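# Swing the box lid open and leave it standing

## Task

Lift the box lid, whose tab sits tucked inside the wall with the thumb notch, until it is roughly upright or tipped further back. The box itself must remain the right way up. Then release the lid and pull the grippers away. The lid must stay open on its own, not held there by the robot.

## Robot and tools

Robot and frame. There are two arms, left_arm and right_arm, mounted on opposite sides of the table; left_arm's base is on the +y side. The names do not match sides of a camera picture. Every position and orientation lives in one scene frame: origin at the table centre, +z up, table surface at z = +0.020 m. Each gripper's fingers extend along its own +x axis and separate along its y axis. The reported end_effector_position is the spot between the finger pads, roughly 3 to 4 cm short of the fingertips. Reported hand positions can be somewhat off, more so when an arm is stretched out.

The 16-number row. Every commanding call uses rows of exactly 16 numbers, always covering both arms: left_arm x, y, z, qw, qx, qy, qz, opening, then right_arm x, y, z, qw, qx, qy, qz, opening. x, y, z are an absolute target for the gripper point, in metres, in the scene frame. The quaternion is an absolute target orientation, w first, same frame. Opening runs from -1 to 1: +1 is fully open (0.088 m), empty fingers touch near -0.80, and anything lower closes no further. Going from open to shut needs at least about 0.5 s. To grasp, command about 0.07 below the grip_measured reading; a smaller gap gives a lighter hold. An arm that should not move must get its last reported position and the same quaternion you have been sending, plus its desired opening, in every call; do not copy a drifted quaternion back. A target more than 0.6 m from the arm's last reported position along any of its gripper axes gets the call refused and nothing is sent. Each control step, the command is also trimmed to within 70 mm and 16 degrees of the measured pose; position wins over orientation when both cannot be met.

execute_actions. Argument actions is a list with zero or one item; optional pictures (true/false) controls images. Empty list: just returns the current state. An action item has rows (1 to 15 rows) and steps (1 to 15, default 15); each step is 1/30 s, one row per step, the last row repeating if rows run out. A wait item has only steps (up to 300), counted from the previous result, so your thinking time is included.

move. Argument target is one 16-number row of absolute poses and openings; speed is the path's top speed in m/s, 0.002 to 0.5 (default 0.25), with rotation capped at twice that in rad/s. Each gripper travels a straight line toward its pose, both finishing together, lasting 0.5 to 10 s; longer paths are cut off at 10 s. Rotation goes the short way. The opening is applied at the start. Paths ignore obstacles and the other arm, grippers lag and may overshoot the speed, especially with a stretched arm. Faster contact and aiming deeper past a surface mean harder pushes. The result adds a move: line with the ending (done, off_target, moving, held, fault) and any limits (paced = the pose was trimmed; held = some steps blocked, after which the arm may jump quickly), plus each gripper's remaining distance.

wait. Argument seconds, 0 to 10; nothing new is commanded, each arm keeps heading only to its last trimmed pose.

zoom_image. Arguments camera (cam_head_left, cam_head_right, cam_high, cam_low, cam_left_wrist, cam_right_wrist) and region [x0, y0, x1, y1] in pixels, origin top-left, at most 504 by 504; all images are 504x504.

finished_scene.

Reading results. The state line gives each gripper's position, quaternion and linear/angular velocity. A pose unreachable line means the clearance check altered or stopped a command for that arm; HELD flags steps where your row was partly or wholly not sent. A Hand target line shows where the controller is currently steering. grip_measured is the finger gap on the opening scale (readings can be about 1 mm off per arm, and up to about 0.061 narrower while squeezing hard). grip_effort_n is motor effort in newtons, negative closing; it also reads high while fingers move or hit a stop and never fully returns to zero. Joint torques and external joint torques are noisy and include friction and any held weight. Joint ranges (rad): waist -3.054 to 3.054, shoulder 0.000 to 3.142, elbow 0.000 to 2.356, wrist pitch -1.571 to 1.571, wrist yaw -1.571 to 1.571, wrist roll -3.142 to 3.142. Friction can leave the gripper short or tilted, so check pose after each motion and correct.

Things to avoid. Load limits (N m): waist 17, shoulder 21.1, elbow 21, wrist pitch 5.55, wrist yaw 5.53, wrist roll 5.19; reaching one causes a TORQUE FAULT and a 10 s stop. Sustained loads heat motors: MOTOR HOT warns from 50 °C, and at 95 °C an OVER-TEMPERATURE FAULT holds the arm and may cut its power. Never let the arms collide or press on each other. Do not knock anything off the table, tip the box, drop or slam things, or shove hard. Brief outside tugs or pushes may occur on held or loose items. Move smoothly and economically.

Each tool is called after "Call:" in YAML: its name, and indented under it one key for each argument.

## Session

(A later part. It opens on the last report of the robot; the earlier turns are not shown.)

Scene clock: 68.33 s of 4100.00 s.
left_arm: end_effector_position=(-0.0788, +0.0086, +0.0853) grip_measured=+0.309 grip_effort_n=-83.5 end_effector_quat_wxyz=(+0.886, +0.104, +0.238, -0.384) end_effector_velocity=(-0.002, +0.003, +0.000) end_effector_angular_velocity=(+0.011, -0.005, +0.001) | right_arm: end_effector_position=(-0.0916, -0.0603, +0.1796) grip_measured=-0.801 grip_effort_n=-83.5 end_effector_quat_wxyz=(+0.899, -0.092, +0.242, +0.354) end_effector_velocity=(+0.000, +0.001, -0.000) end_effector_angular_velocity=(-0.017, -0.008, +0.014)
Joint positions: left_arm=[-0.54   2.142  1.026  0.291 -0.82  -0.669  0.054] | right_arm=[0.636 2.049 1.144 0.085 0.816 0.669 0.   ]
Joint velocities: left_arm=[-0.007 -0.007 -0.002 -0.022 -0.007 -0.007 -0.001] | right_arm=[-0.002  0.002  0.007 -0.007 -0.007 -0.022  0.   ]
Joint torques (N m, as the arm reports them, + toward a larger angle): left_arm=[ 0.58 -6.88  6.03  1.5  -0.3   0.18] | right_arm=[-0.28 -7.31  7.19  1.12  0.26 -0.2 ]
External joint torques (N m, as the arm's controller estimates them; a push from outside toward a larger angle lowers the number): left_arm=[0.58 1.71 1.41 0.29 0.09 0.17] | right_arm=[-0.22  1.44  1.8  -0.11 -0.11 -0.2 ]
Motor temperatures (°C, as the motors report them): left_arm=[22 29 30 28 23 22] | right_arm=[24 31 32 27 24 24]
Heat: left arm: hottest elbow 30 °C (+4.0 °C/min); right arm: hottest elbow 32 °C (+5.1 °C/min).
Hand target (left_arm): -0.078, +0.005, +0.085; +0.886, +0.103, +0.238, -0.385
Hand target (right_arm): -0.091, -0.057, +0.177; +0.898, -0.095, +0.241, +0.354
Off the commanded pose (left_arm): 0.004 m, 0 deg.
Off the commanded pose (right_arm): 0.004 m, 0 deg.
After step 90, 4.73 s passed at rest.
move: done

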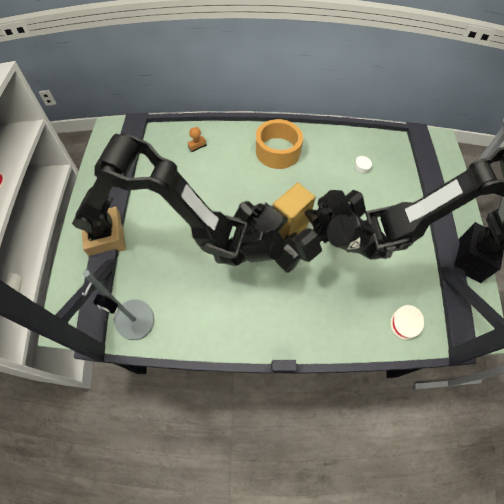

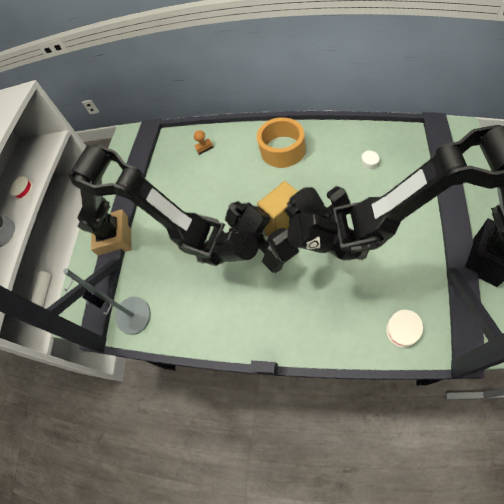

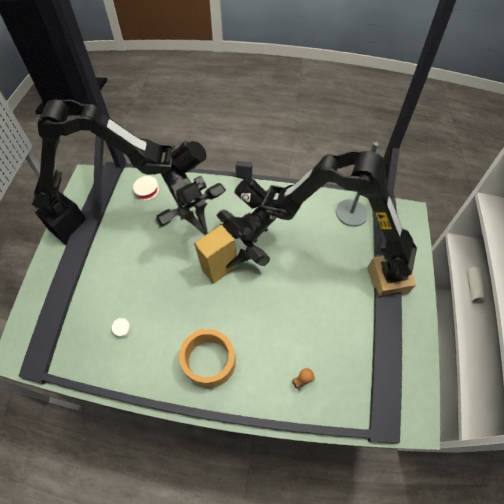

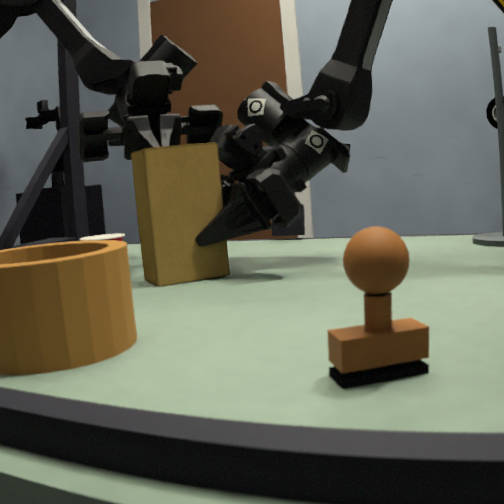

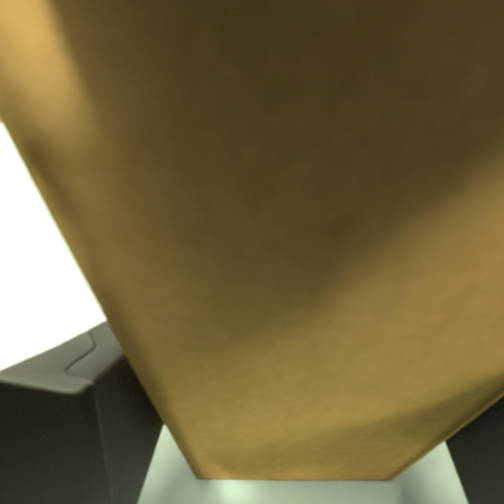

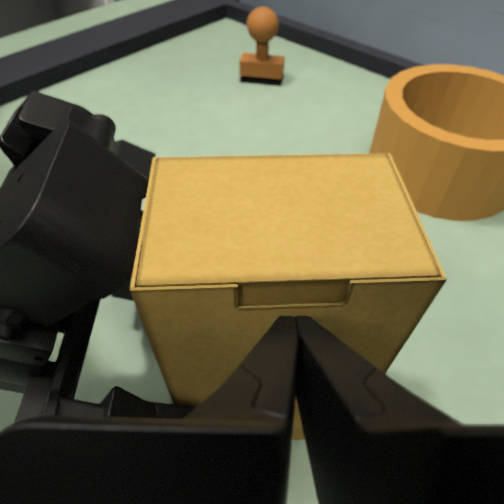

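Advance horizontally.

Call:
move:
  target: [-0.078,0.005,0.085,0.886,0.103,0.238,-0.385,0.22,-0.083,-0.0495,0.179,0.898,-0.095,0.241,0.354,-0.9]
  speed: 0.02

Scene clock: 72.80 s of 4100.00 s.
left_arm: end_effector_position=(-0.0773, +0.0087, +0.0853) grip_measured=+0.309 grip_effort_n=-83.5 end_effector_quat_wxyz=(+0.887, +0.103, +0.238, -0.382) end_effector_velocity=(+0.000, +0.002, +0.000) end_effector_angular_velocity=(+0.010, -0.012, -0.001) | right_arm: end_effector_position=(-0.0850, -0.0549, +0.1818) grip_measured=-0.801 grip_effort_n=-83.5 end_effector_quat_wxyz=(+0.899, -0.095, +0.240, +0.353) end_effector_velocity=(-0.001, +0.000, -0.003) end_effector_angular_velocity=(-0.033, -0.000, +0.024)
Joint positions: left_arm=[-0.536  2.142  1.026  0.291 -0.821 -0.669  0.054] | right_arm=[0.617 2.057 1.164 0.087 0.806 0.644 0.   ]
Joint velocities: left_arm=[-0.002 -0.002 -0.002 -0.007 -0.007  0.007 -0.   ] | right_arm=[-0.002  0.002  0.007 -0.022 -0.022 -0.022  0.   ]
Joint torques (N m, as the arm reports them, + toward a larger angle): left_arm=[ 0.27 -6.83  5.93  1.48 -0.29  0.19] | right_arm=[-0.77 -6.77  8.11  1.29  0.09 -0.22]
External joint torques (N m, as the arm's controller estimates them; a push from outside toward a larger angle lowers the number): left_arm=[0.32 1.71 1.34 0.27 0.1  0.18] | right_arm=[-0.83  2.16  2.62  0.03 -0.26 -0.23]
Motor temperatures (°C, as the motors report them): left_arm=[22 30 30 29 23 22] | right_arm=[24 31 32 28 24 24]
Heat: left arm: hottest shoulder 30 °C (+4.0 °C/min); right arm: hottest elbow 32 °C (+4.0 °C/min).
Hand target (left_arm): -0.078, +0.005, +0.085; +0.886, +0.103, +0.238, -0.385
Hand target (right_arm): -0.083, -0.050, +0.179; +0.898, -0.095, +0.241, +0.354
Off the commanded pose (left_arm): 0.004 m, 0 deg.
Off the commanded pose (right_arm): 0.006 m, 0 deg.
After step 90, 0.57 s passed at rest.
move: done

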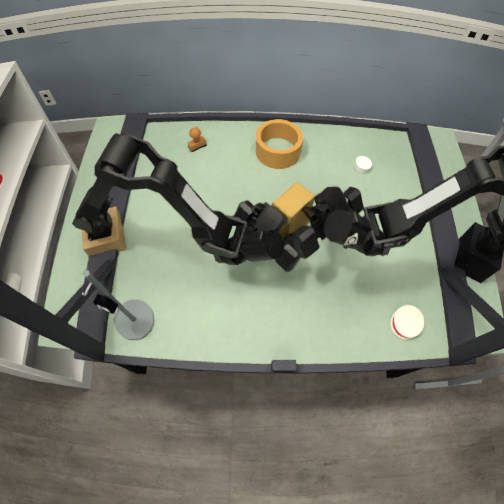

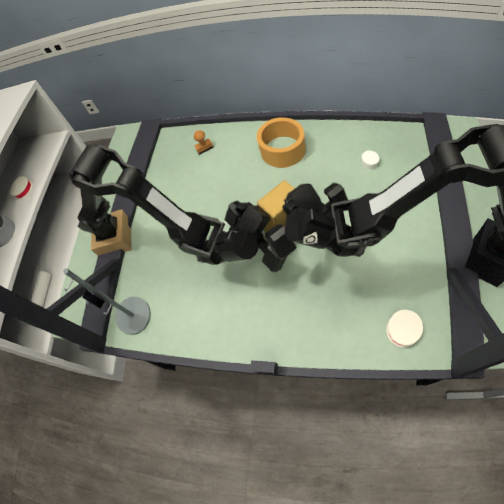

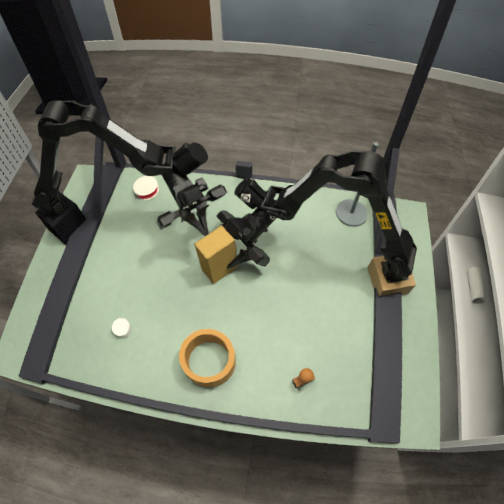

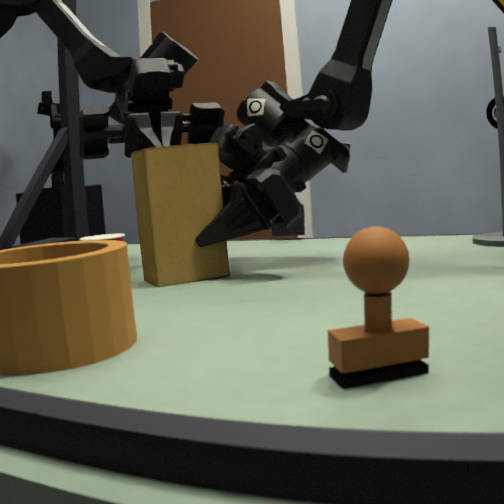

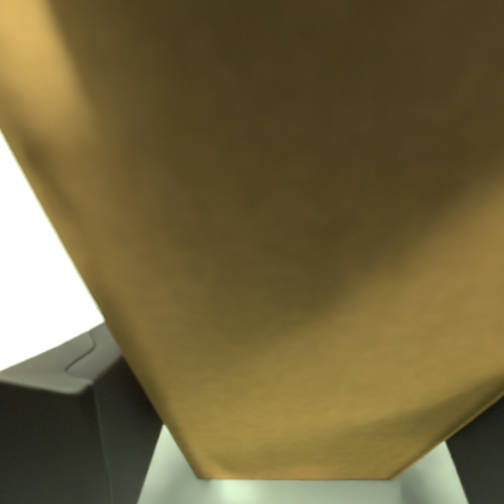

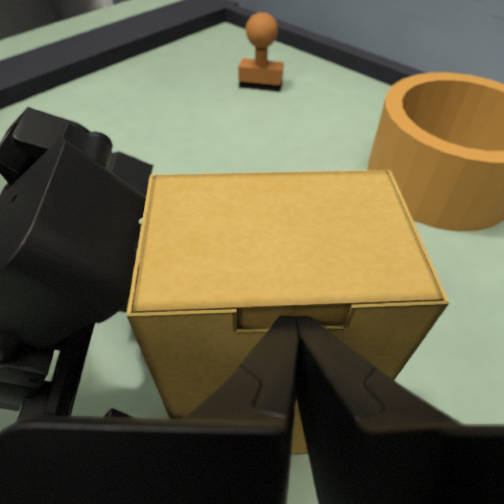

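Contact. Slide up while pressing.

Call:
move:
  target: [-0.078,0.005,0.085,0.886,0.103,0.238,-0.385,0.22,-0.080,-0.047,0.192,0.898,-0.095,0.241,0.354,-0.9]
  speed: 0.01

Scene clock: 77.07 s of 4100.00 s.
left_arm: end_effector_position=(-0.0749, +0.0087, +0.0855) grip_measured=+0.309 grip_effort_n=-83.5 end_effector_quat_wxyz=(+0.888, +0.102, +0.238, -0.380) end_effector_velocity=(+0.002, -0.000, +0.002) end_effector_angular_velocity=(-0.013, +0.001, +0.011) | right_arm: end_effector_position=(-0.0823, -0.0540, +0.1831) grip_measured=-0.801 grip_effort_n=-83.5 end_effector_quat_wxyz=(+0.898, -0.107, +0.243, +0.351) end_effector_velocity=(+0.001, -0.002, -0.004) end_effector_angular_velocity=(-0.029, +0.008, +0.011)
Joint positions: left_arm=[-0.532  2.142  1.026  0.291 -0.823 -0.67   0.054] | right_arm=[0.61  2.057 1.185 0.047 0.8   0.635 0.   ]
Joint velocities: left_arm=[ 0.002 -0.002 -0.002  0.007 -0.007 -0.007  0.   ] | right_arm=[-0.007 -0.002 -0.002 -0.022 -0.022 -0.007  0.   ]
Joint torques (N m, as the arm reports them, + toward a larger angle): left_arm=[-0.18 -6.81  6.01  1.48 -0.2   0.21] | right_arm=[-0.88 -9.62  8.51  1.19  0.1  -0.2 ]
External joint torques (N m, as the arm's controller estimates them; a push from outside toward a larger angle lowers the number): left_arm=[-0.18  1.72  1.42  0.27  0.19  0.2 ] | right_arm=[-0.83 -0.8   3.11 -0.01 -0.26 -0.21]
Motor temperatures (°C, as the motors report them): left_arm=[22 30 31 29 23 22] | right_arm=[24 31 32 28 24 24]
Heat: left arm: hottest elbow 31 °C (+4.1 °C/min); right arm: hottest elbow 32 °C (+4.1 °C/min).
Hand target (left_arm): -0.078, +0.005, +0.085; +0.886, +0.103, +0.238, -0.385
Hand target (right_arm): -0.080, -0.047, +0.192; +0.899, -0.095, +0.241, +0.354
Off the commanded pose (left_arm): 0.005 m, 1 deg.
Off the commanded pose (right_arm): 0.012 m, 1 deg.
move: off_target (right_arm)

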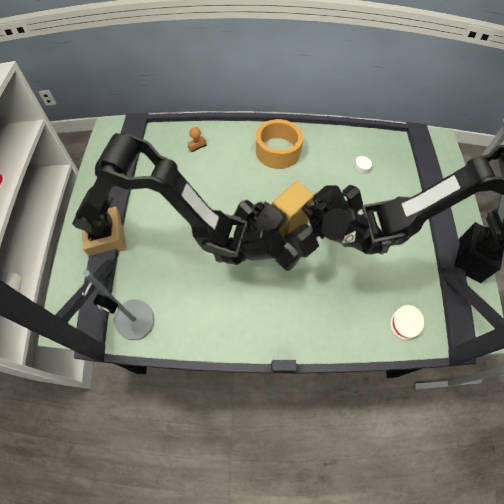

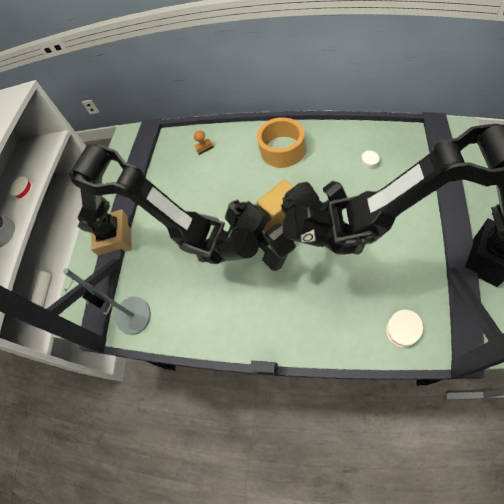

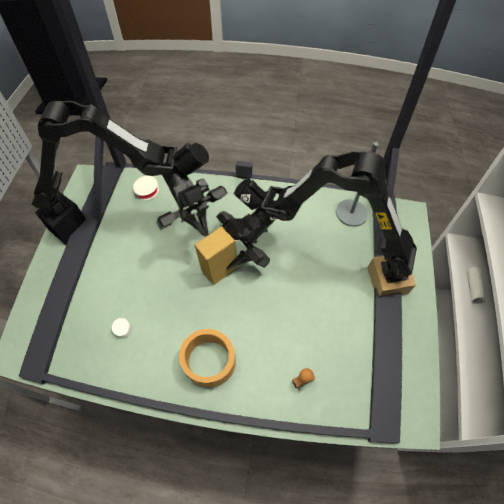

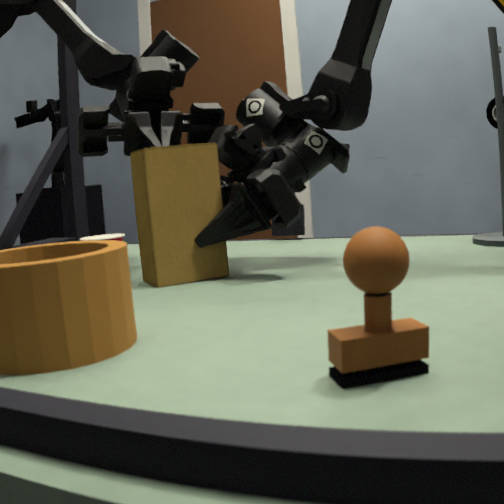

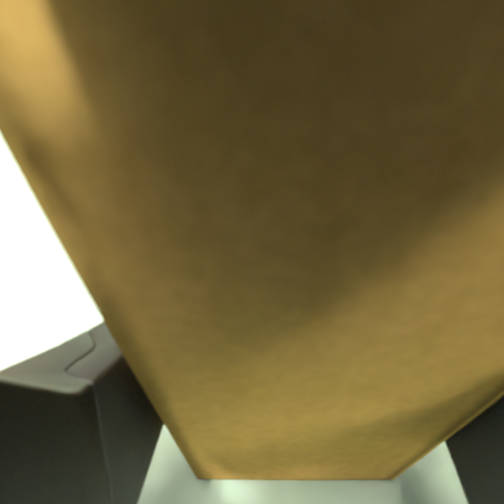

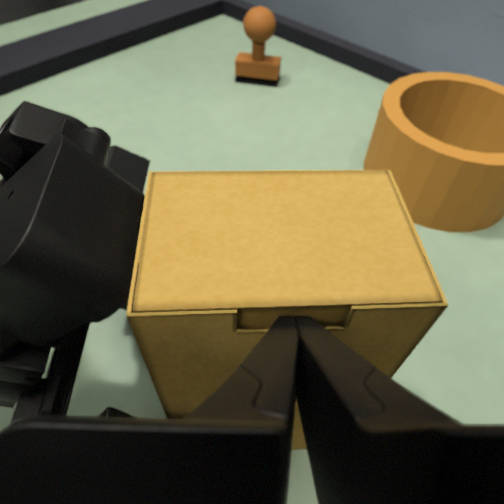

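Call:
move:
  target: [-0.078,0.005,0.085,0.886,0.103,0.238,-0.385,0.22,-0.080,-0.047,0.204,0.898,-0.095,0.241,0.354,-0.9]
  speed: 0.01

Scene clock: 81.73 s of 4100.00 s.
left_arm: end_effector_position=(-0.0747, +0.0088, +0.0856) grip_measured=+0.309 grip_effort_n=-83.5 end_effector_quat_wxyz=(+0.888, +0.102, +0.237, -0.379) end_effector_velocity=(-0.002, +0.001, -0.001) end_effector_angular_velocity=(+0.003, +0.001, -0.011) | right_arm: end_effector_position=(-0.0820, -0.0538, +0.1862) grip_measured=-0.801 grip_effort_n=-83.5 end_effector_quat_wxyz=(+0.897, -0.115, +0.247, +0.350) end_effector_velocity=(+0.001, -0.003, -0.003) end_effector_angular_velocity=(-0.018, +0.006, -0.001)
Joint positions: left_arm=[-0.532  2.142  1.026  0.291 -0.824 -0.67   0.054] | right_arm=[0.608 2.052 1.203 0.006 0.795 0.634 0.   ]
Joint velocities: left_arm=[-0.002 -0.002 -0.007  0.007  0.007  0.007 -0.   ] | right_arm=[-0.002 -0.002 -0.002 -0.022 -0.007  0.007  0.   ]
Joint torques (N m, as the arm reports them, + toward a larger angle): left_arm=[-0.31 -6.75  6.1   1.51 -0.15  0.22] | right_arm=[ -0.65 -12.05   8.49   1.12   0.28  -0.2 ]
External joint torques (N m, as the arm's controller estimates them; a push from outside toward a larger angle lowers the number): left_arm=[-0.24  1.78  1.52  0.3   0.23  0.21] | right_arm=[-0.64 -3.25  3.06 -0.06 -0.09 -0.21]
Motor temperatures (°C, as the motors report them): left_arm=[22 31 31 29 23 22] | right_arm=[24 33 33 28 24 24]
Heat: left arm: hottest shoulder 31 °C (+4.0 °C/min); right arm: hottest shoulder 33 °C (+4.0 °C/min).
Hand target (left_arm): -0.078, +0.005, +0.085; +0.886, +0.103, +0.238, -0.385
Hand target (right_arm): -0.080, -0.047, +0.204; +0.899, -0.095, +0.241, +0.354
Off the commanded pose (left_arm): 0.005 m, 1 deg.
Off the commanded pose (right_arm): 0.019 m, 2 deg.
move: off_target (right_arm)

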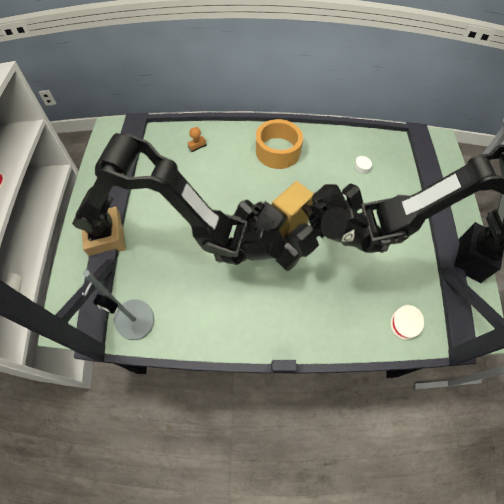

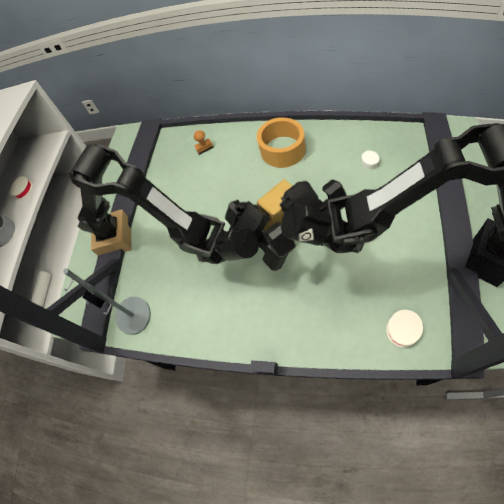

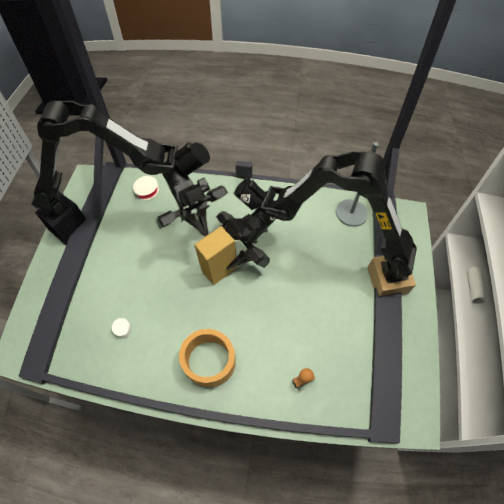

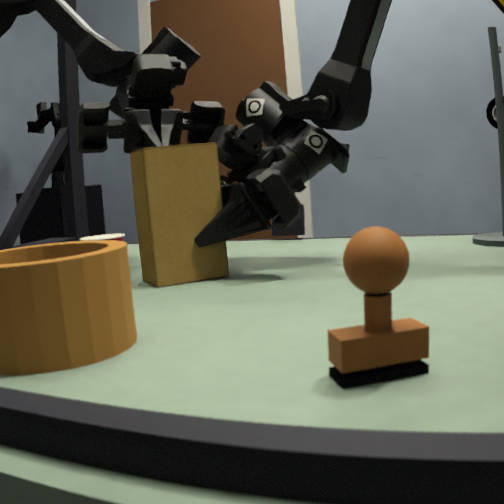

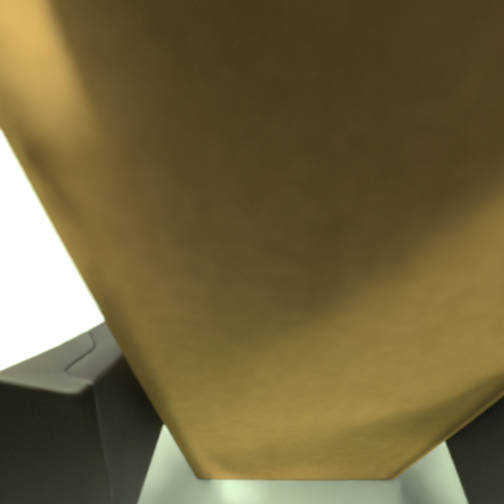

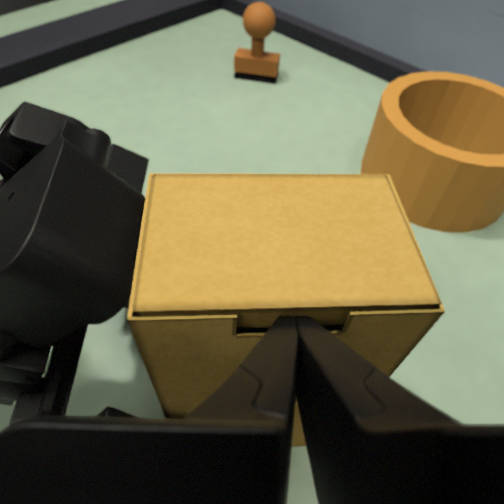

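Tab is pushed in now; keep rising.

Call:
move:
  target: [-0.078,0.005,0.085,0.886,0.103,0.238,-0.385,0.22,-0.078,-0.045,0.216,0.898,-0.095,0.241,0.354,-0.9]
  speed: 0.01

Scene clock: 87.57 s of 4100.00 s.
left_arm: end_effector_position=(-0.0744, +0.0088, +0.0856) grip_measured=+0.309 grip_effort_n=-83.5 end_effector_quat_wxyz=(+0.889, +0.102, +0.237, -0.379) end_effector_velocity=(+0.002, +0.004, +0.002) end_effector_angular_velocity=(+0.017, -0.024, +0.009) | right_arm: end_effector_position=(-0.0792, -0.0515, +0.2000) grip_measured=-0.801 grip_effort_n=-83.5 end_effector_quat_wxyz=(+0.897, -0.113, +0.246, +0.349) end_effector_velocity=(+0.001, -0.002, -0.004) end_effector_angular_velocity=(-0.019, +0.017, +0.004)
Joint positions: left_arm=[-0.531  2.142  1.026  0.291 -0.824 -0.67   0.054] | right_arm=[ 0.601  2.029  1.23  -0.036  0.793  0.629  0.   ]
Joint velocities: left_arm=[-0.002 -0.007 -0.002 -0.022 -0.022  0.007 -0.   ] | right_arm=[-0.007 -0.002 -0.002 -0.022 -0.022  0.007  0.   ]
Joint torques (N m, as the arm reports them, + toward a larger angle): left_arm=[-0.38 -6.84  6.13  1.48 -0.18  0.22] | right_arm=[ -0.57 -11.47   8.71   1.15   0.22  -0.2 ]
External joint torques (N m, as the arm's controller estimates them; a push from outside toward a larger angle lowers the number): left_arm=[-0.34  1.75  1.51  0.27  0.21  0.21] | right_arm=[-0.58 -2.7   3.17 -0.04 -0.14 -0.21]
Motor temperatures (°C, as the motors report them): left_arm=[22 32 31 29 23 22] | right_arm=[24 34 33 28 24 24]
Heat: left arm: hottest shoulder 32 °C (+4.0 °C/min); right arm: hottest shoulder 34 °C (+4.0 °C/min).
Hand target (left_arm): -0.078, +0.005, +0.085; +0.886, +0.103, +0.238, -0.385
Hand target (right_arm): -0.078, -0.045, +0.216; +0.899, -0.095, +0.241, +0.354
Off the commanded pose (left_arm): 0.005 m, 1 deg.
Off the commanded pose (right_arm): 0.017 m, 2 deg.
move: off_target (right_arm)

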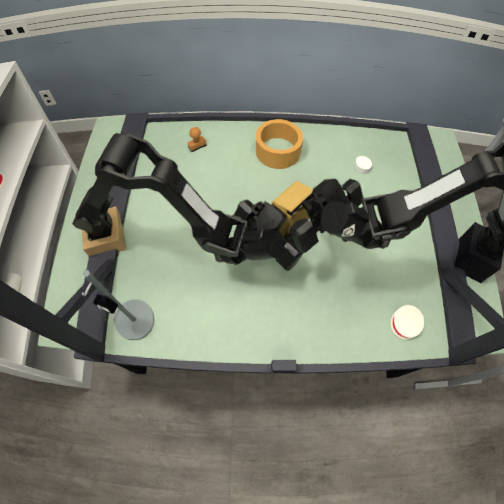

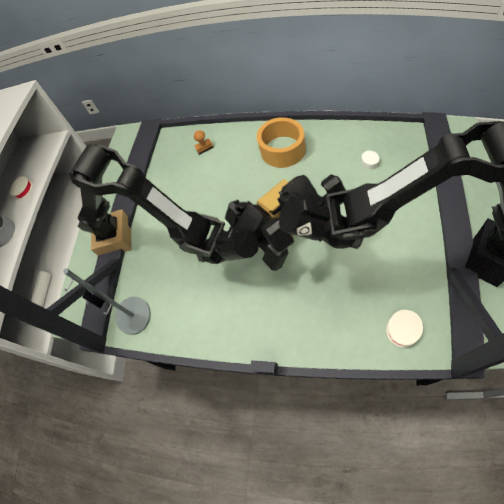

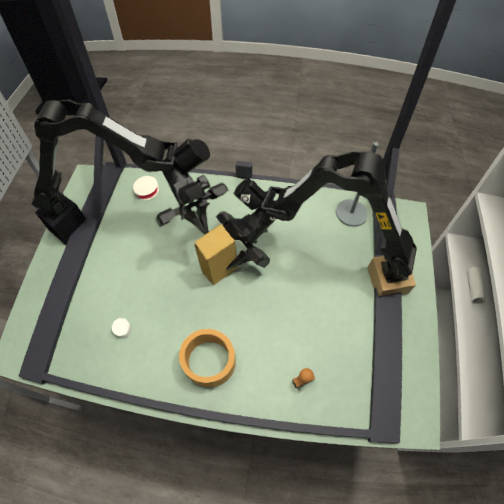

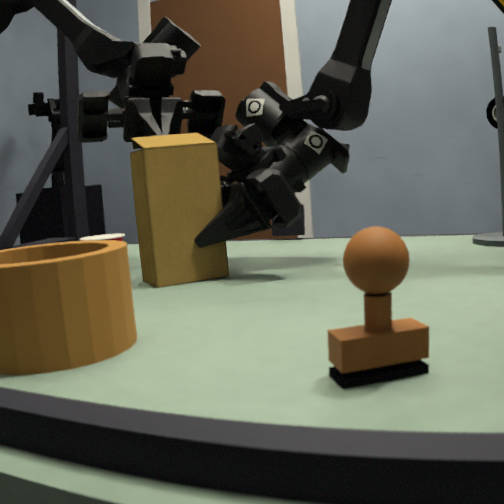

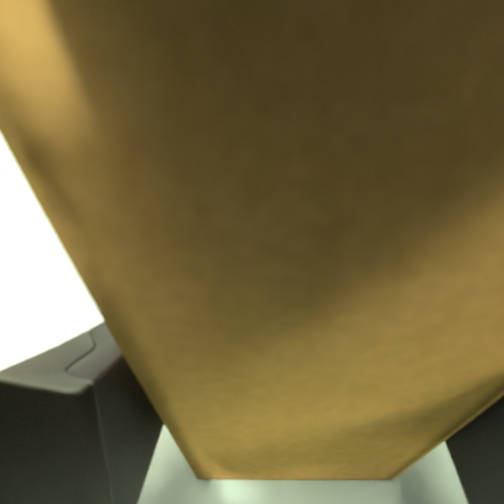

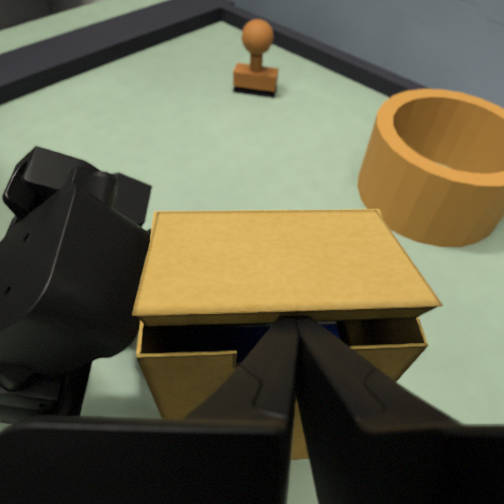

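Opening.

Call:
move:
  target: [-0.078,0.005,0.085,0.886,0.103,0.238,-0.385,0.22,-0.064,-0.032,0.23,0.898,-0.095,0.241,0.354,-0.9]
  speed: 0.02

Call:
move:
  target: [-0.078,0.005,0.085,0.886,0.103,0.238,-0.385,0.22,-0.022,0.007,0.232,0.898,-0.095,0.241,0.354,-0.9]
  speed: 0.03

Scene clock: 95.37 s of 4100.00 s.
left_arm: end_effector_position=(-0.0741, +0.0087, +0.0852) grip_measured=+0.309 grip_effort_n=-83.5 end_effector_quat_wxyz=(+0.888, +0.102, +0.238, -0.379) end_effector_velocity=(-0.002, +0.001, +0.001) end_effector_angular_velocity=(+0.008, +0.000, -0.011) | right_arm: end_effector_position=(-0.0652, -0.0345, +0.2223) grip_measured=-0.801 grip_effort_n=-83.5 end_effector_quat_wxyz=(+0.898, -0.100, +0.244, +0.352) end_effector_velocity=(+0.000, +0.001, +0.001) end_effector_angular_velocity=(+0.011, +0.010, -0.001)
Joint positions: left_arm=[-0.53   2.142  1.026  0.291 -0.821 -0.669  0.054] | right_arm=[ 0.561  2.029  1.314 -0.066  0.762  0.592  0.   ]
Joint velocities: left_arm=[-0.002 -0.007 -0.002 -0.007  0.007  0.007  0.   ] | right_arm=[-0.002 -0.002 -0.002  0.007 -0.007  0.007  0.   ]
Joint torques (N m, as the arm reports them, + toward a larger angle): left_arm=[-0.45 -6.88  6.1   1.47 -0.23  0.2 ] | right_arm=[ -0.35 -10.31   7.98   0.77   0.27  -0.2 ]
External joint torques (N m, as the arm's controller estimates them; a push from outside toward a larger angle lowers the number): left_arm=[-0.42  1.7   1.48  0.25  0.15  0.19] | right_arm=[-0.28 -1.1   2.02 -0.52 -0.07 -0.21]
Motor temperatures (°C, as the motors report them): left_arm=[22 32 31 29 23 22] | right_arm=[24 36 34 29 24 24]
Heat: left arm: hottest shoulder 32 °C (+3.0 °C/min); right arm: hottest shoulder 36 °C (+5.1 °C/min).
Hand target (left_arm): -0.078, +0.005, +0.085; +0.886, +0.103, +0.238, -0.385
Hand target (right_arm): -0.064, -0.032, +0.230; +0.899, -0.095, +0.241, +0.354
Off the commanded pose (left_arm): 0.005 m, 1 deg.
Off the commanded pose (right_arm): 0.008 m, 1 deg.
After step 90, 2.57 s passed at rest.
move: done

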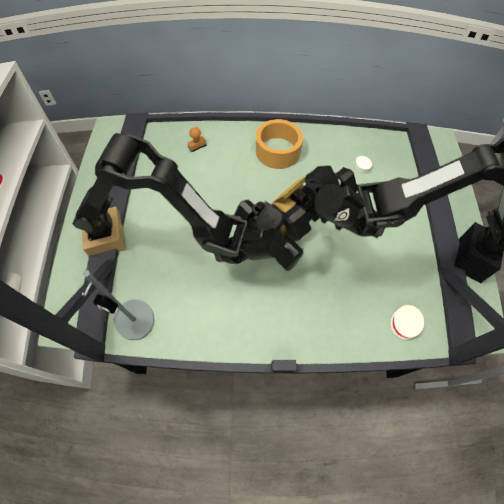

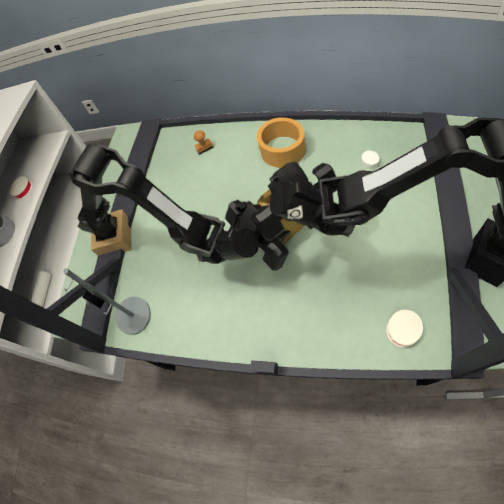

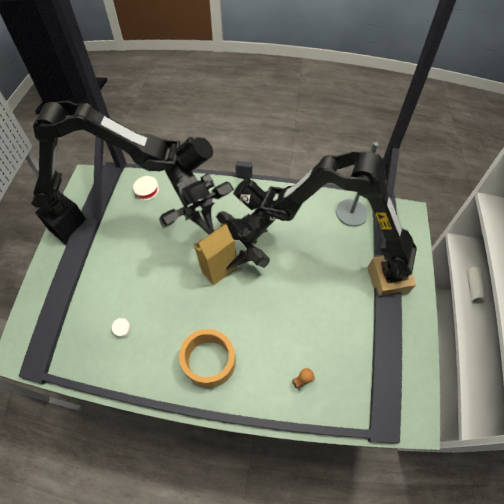

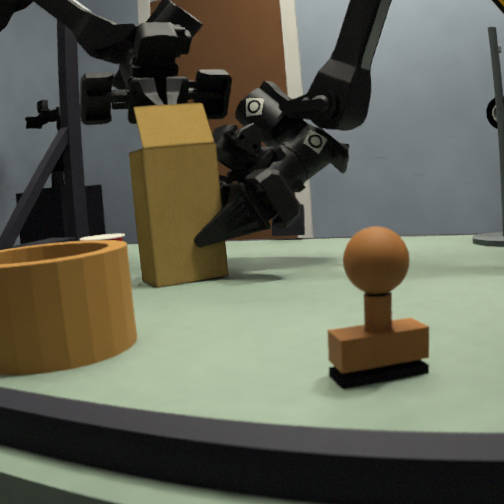

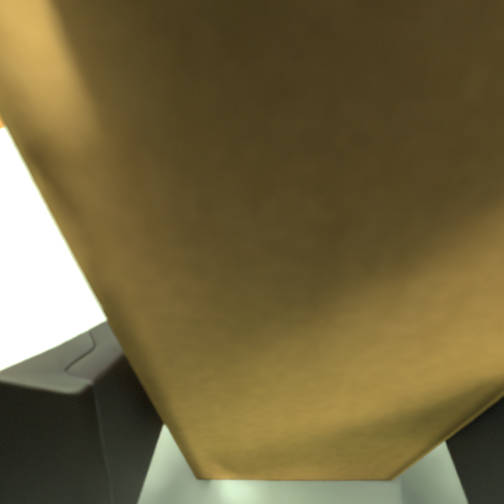

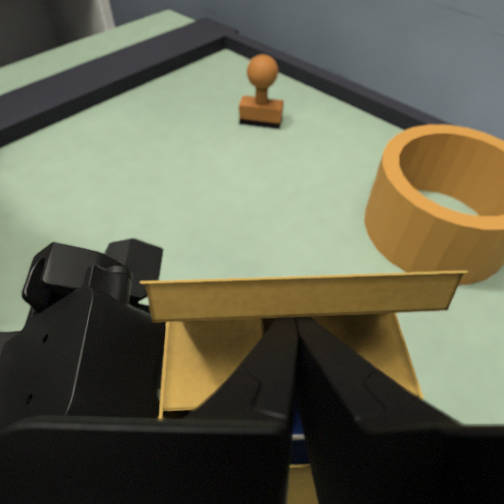

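Scene clock: 97.70 s of 4100.00 s.
left_arm: end_effector_position=(-0.0741, +0.0087, +0.0853) grip_measured=+0.309 grip_effort_n=-83.5 end_effector_quat_wxyz=(+0.888, +0.102, +0.238, -0.379) end_effector_velocity=(+0.002, +0.003, +0.001) end_effector_angular_velocity=(-0.000, -0.006, +0.023) | right_arm: end_effector_position=(-0.0248, +0.0045, +0.2347) grip_measured=-0.801 grip_effort_n=-83.5 end_effector_quat_wxyz=(+0.898, -0.091, +0.242, +0.356) end_effector_velocity=(+0.001, +0.001, -0.003) end_effector_angular_velocity=(-0.012, +0.010, +0.013)
Joint positions: left_arm=[-0.53   2.142  1.026  0.291 -0.821 -0.669  0.054] | right_arm=[ 0.46   2.126  1.494 -0.069  0.685  0.501  0.   ]
Joint velocities: left_arm=[-0.002 -0.002  0.002 -0.022 -0.022 -0.022  0.   ] | right_arm=[-0.007  0.002  0.002 -0.007 -0.022 -0.007  0.   ]
Joint torques (N m, as the arm reports them, + toward a larger angle): left_arm=[-0.35 -6.93  6.11  1.46 -0.22  0.23] | right_arm=[-0.55 -8.55  8.39  0.88  0.24 -0.21]
External joint torques (N m, as the arm's controller estimates them; a push from outside toward a larger angle lowers the number): left_arm=[-0.35  1.61  1.52  0.25  0.16  0.22] | right_arm=[-0.49  1.54  2.16 -0.5  -0.04 -0.22]
Motor temperatures (°C, as the motors report them): left_arm=[22 33 31 29 23 22] | right_arm=[24 36 34 29 24 24]
Heat: left arm: hottest shoulder 33 °C (+4.0 °C/min); right arm: hottest shoulder 36 °C (+5.0 °C/min).
Hand target (left_arm): -0.078, +0.005, +0.085; +0.886, +0.103, +0.238, -0.385
Hand target (right_arm): -0.022, +0.007, +0.232; +0.898, -0.095, +0.242, +0.354
Off the commanded pose (left_arm): 0.005 m, 1 deg.
Off the commanded pose (right_arm): 0.005 m, 1 deg.
move: done

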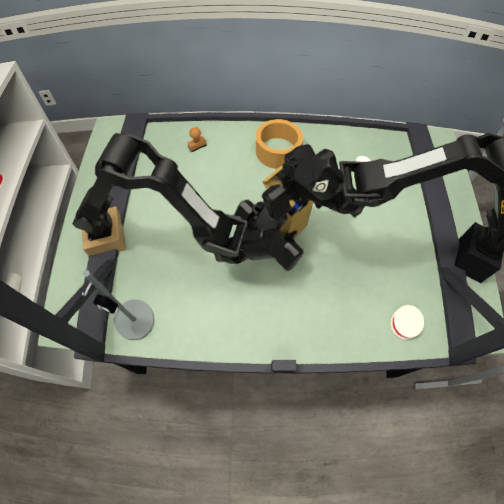

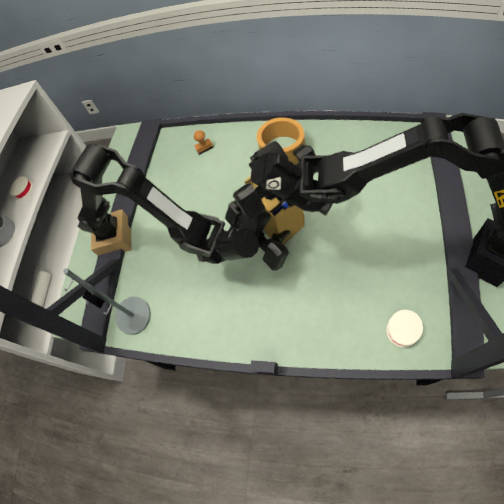

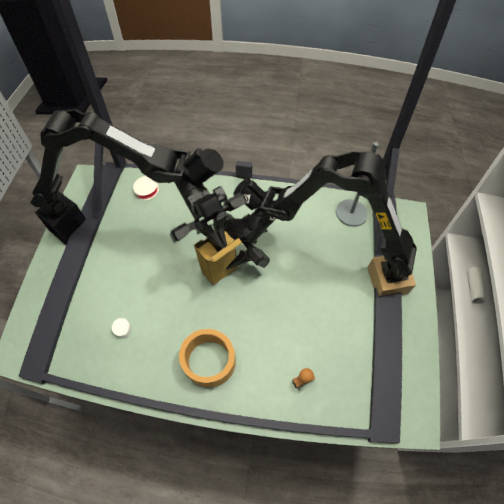

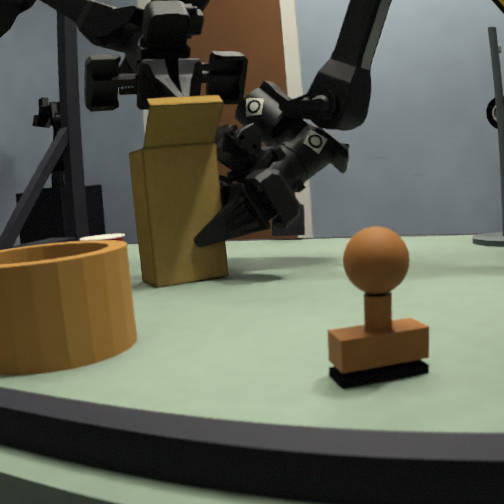

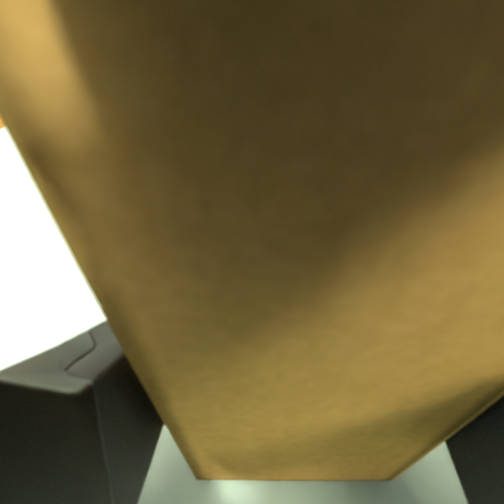

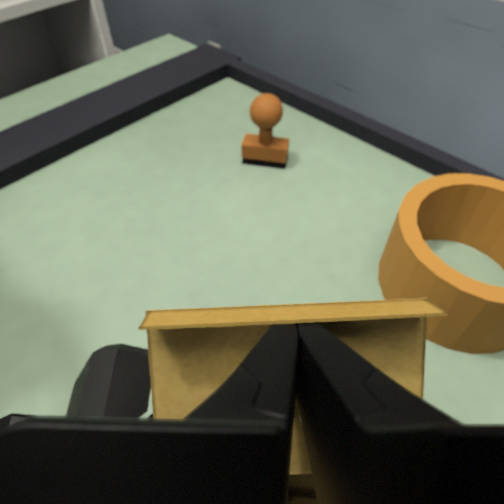

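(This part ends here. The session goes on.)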